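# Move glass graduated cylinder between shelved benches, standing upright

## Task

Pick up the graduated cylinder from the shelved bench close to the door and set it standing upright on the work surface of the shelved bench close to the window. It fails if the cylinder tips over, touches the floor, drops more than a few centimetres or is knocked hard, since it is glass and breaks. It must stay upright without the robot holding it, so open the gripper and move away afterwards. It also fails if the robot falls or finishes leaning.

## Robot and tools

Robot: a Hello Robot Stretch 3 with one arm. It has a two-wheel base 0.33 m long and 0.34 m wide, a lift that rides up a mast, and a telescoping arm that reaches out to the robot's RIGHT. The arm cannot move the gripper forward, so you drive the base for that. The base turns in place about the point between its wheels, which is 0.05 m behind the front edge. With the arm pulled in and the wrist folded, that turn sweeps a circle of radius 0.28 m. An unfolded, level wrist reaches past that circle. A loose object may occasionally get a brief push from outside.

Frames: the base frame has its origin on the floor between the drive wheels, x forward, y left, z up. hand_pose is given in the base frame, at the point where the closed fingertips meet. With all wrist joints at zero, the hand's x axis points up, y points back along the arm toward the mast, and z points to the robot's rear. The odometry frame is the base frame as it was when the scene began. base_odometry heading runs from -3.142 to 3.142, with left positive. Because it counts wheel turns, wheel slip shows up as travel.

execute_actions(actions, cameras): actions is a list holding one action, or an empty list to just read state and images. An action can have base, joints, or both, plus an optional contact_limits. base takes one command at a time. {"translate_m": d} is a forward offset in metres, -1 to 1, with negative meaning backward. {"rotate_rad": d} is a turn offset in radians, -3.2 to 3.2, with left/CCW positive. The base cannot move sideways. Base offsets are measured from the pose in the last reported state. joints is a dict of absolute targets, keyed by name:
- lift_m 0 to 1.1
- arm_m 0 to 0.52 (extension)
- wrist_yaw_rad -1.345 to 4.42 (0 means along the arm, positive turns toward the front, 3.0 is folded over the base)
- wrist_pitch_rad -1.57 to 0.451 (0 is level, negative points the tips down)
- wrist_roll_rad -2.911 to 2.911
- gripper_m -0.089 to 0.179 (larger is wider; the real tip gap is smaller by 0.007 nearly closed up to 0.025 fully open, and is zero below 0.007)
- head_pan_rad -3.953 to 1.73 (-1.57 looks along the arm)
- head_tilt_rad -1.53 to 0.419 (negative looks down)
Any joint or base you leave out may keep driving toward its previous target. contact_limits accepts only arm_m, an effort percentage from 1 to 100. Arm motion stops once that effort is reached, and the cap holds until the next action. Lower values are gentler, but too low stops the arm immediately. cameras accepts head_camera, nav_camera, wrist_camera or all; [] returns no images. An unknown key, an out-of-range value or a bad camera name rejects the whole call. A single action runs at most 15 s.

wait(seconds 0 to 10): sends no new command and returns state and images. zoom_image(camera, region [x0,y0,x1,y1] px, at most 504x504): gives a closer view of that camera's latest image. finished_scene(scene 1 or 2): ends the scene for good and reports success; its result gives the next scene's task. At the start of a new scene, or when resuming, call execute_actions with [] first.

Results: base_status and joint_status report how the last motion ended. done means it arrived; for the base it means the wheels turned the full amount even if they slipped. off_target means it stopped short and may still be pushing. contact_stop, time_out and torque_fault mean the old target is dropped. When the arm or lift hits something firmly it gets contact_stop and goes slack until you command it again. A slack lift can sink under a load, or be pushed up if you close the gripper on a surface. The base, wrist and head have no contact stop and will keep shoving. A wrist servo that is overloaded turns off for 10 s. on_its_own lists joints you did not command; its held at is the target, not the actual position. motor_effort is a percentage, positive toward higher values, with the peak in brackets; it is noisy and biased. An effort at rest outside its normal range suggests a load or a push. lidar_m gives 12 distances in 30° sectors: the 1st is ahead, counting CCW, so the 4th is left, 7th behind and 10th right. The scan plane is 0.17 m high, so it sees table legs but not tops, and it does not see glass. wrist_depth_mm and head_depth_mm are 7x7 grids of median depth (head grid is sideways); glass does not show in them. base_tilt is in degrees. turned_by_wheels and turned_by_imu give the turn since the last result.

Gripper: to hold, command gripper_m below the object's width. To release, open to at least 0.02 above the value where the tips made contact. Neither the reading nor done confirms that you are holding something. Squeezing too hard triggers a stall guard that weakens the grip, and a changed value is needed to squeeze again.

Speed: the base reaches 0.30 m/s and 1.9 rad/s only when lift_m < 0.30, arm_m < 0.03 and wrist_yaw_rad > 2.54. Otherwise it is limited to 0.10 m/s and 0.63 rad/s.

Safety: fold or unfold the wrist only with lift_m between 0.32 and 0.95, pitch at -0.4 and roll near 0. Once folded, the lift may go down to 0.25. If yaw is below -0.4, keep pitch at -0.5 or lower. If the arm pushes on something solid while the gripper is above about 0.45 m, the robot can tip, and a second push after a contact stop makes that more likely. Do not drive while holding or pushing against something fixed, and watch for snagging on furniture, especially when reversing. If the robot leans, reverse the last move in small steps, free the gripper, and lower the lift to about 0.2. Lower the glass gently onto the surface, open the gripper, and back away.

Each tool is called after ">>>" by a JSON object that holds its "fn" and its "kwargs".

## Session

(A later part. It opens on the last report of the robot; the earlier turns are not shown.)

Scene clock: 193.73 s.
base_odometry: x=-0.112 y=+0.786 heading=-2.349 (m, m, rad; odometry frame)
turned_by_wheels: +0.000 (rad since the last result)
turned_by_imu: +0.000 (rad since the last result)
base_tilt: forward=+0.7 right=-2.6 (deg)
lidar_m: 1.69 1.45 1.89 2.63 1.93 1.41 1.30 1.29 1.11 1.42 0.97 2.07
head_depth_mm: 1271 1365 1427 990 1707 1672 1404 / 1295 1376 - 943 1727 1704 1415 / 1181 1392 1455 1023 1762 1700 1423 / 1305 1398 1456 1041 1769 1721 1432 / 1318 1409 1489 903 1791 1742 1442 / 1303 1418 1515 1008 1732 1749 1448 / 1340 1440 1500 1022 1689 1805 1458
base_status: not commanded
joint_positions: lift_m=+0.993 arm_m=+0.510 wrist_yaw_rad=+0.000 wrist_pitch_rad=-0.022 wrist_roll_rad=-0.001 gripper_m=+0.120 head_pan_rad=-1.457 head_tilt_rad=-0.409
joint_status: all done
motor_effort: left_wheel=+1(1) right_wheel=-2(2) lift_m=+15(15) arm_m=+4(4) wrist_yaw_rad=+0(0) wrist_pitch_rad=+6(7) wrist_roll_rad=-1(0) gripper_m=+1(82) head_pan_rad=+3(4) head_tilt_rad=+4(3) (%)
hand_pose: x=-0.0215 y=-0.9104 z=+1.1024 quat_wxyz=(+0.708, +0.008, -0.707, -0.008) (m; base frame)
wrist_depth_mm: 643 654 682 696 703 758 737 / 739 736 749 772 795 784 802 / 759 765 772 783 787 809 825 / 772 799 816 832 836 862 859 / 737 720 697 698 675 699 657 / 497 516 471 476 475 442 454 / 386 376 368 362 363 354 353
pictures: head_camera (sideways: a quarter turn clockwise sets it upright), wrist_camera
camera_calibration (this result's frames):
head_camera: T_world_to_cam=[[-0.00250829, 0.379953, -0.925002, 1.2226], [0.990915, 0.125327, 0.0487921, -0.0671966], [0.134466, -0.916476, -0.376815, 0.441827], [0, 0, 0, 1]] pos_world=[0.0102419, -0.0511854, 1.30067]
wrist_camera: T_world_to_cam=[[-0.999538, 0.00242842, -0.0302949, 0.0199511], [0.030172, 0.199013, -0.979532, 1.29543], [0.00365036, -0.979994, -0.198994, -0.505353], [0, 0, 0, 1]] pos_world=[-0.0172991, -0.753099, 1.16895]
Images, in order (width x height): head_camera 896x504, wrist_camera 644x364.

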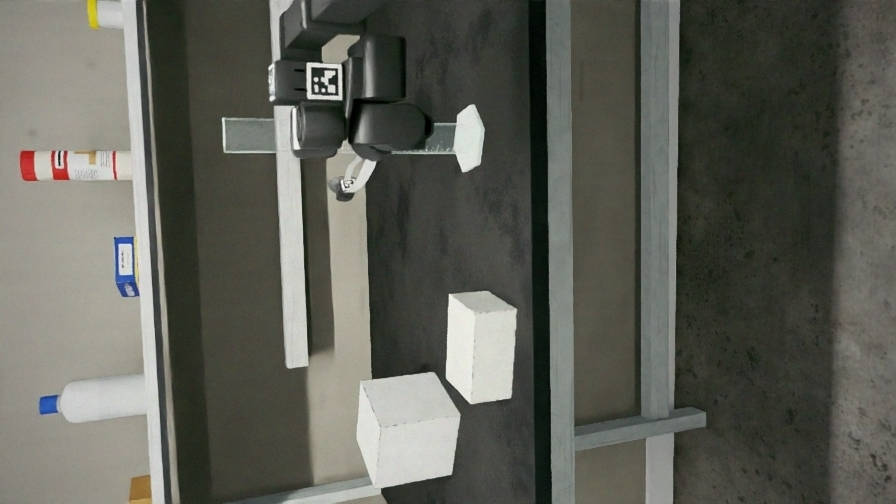

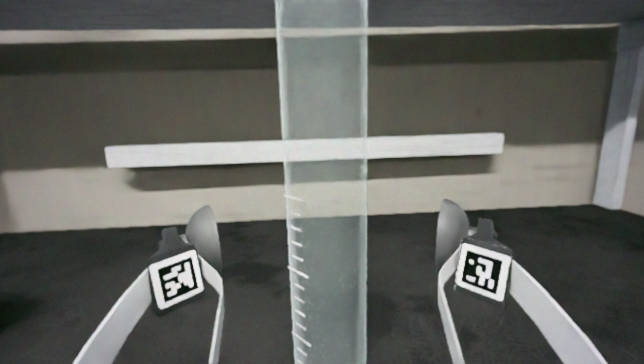

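>>> {"fn": "execute_actions", "kwargs": {"actions": [{"joints": {"arm_m": 0.15}}], "cameras": ["head_camera", "wrist_camera"]}}

Scene clock: 198.40 s.
base_odometry: x=-0.112 y=+0.786 heading=-2.349 (m, m, rad; odometry frame)
turned_by_wheels: +0.000 (rad since the last result)
turned_by_imu: +0.001 (rad since the last result)
base_tilt: forward=+0.7 right=-2.7 (deg)
lidar_m: 1.69 1.44 1.89 2.62 1.93 1.41 1.30 1.29 1.11 1.42 0.97 2.07
head_depth_mm: 1277 1368 1449 - - 1636 1396 / 1289 1380 1475 - - 1646 1408 / 1176 1384 1477 1103 1771 1690 1419 / 1296 1399 1467 1044 1767 1725 1424 / 1322 1412 1493 1044 1796 1744 1434 / 1305 1428 1511 1017 1732 1744 1437 / 1333 1447 1509 1022 1702 1816 1456
base_status: not commanded
joint_positions: lift_m=+0.993 arm_m=+0.150 wrist_yaw_rad=+0.000 wrist_pitch_rad=-0.020 wrist_roll_rad=-0.001 gripper_m=+0.120 head_pan_rad=-1.457 head_tilt_rad=-0.408
joint_status: all done
motor_effort: left_wheel=+1(2) right_wheel=-2(2) lift_m=+16(16) arm_m=-3(2) wrist_yaw_rad=+1(0) wrist_pitch_rad=+6(6) wrist_roll_rad=-1(1) gripper_m=+1(1) head_pan_rad=+3(4) head_tilt_rad=+3(4) (%)
hand_pose: x=-0.0215 y=-0.5510 z=+1.1027 quat_wxyz=(+0.708, +0.007, -0.707, -0.008) (m; base frame)
wrist_depth_mm: 802 845 - - - 971 - / - - - - - - - / - - - - - - - / - - - - - - - / 630 660 703 696 681 682 565 / 503 425 471 480 471 451 462 / 392 393 406 408 454 469 -
pictures: head_camera (sideways: a quarter turn clockwise sets it upright), wrist_camera
camera_calibration (this result's frames):
head_camera: T_world_to_cam=[[-0.00254633, 0.379825, -0.925055, 1.22267], [0.990897, 0.125471, 0.0487904, -0.0671943], [0.134599, -0.91651, -0.376687, 0.441659], [0, 0, 0, 1]] pos_world=[0.010249, -0.051185, 1.30068]
wrist_camera: T_world_to_cam=[[-0.999538, 0.00239299, -0.0302976, 0.0190708], [0.0301718, 0.197896, -0.979758, 1.22382], [0.00365123, -0.98022, -0.197877, -0.154445], [0, 0, 0, 1]] pos_world=[-0.017299, -0.393625, 1.16907]
Images, in order (width x height): head_camera 896x504, wrist_camera 644x364.

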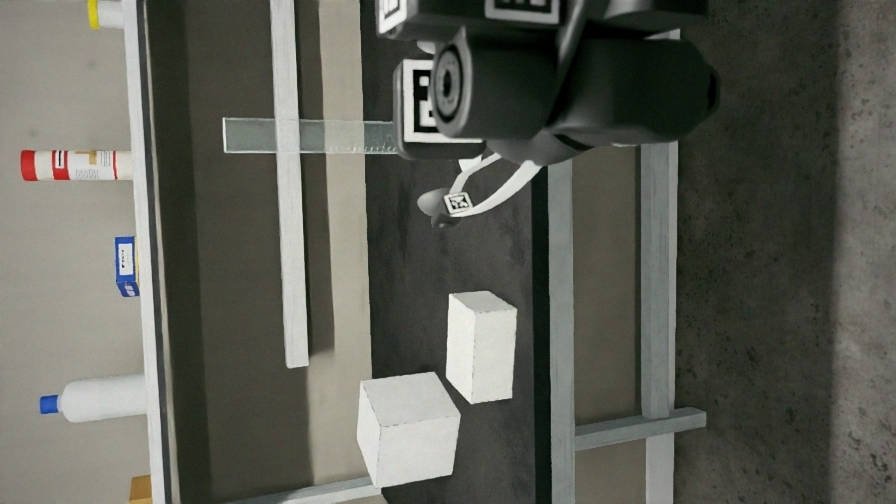

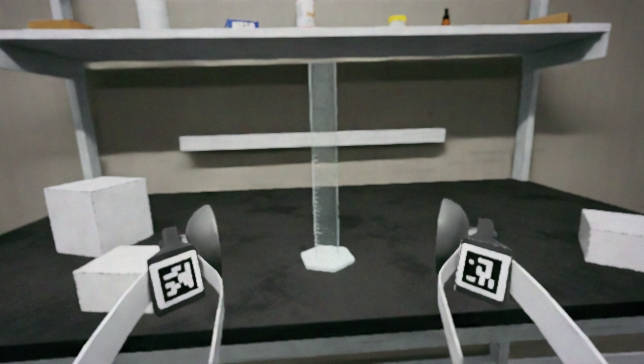

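The cylinder stands upright on the target bench and the gripper is clear.

>>> {"fn": "finished_scene", "kwargs": {"scene": 1}}

The scene is finished: the task was done.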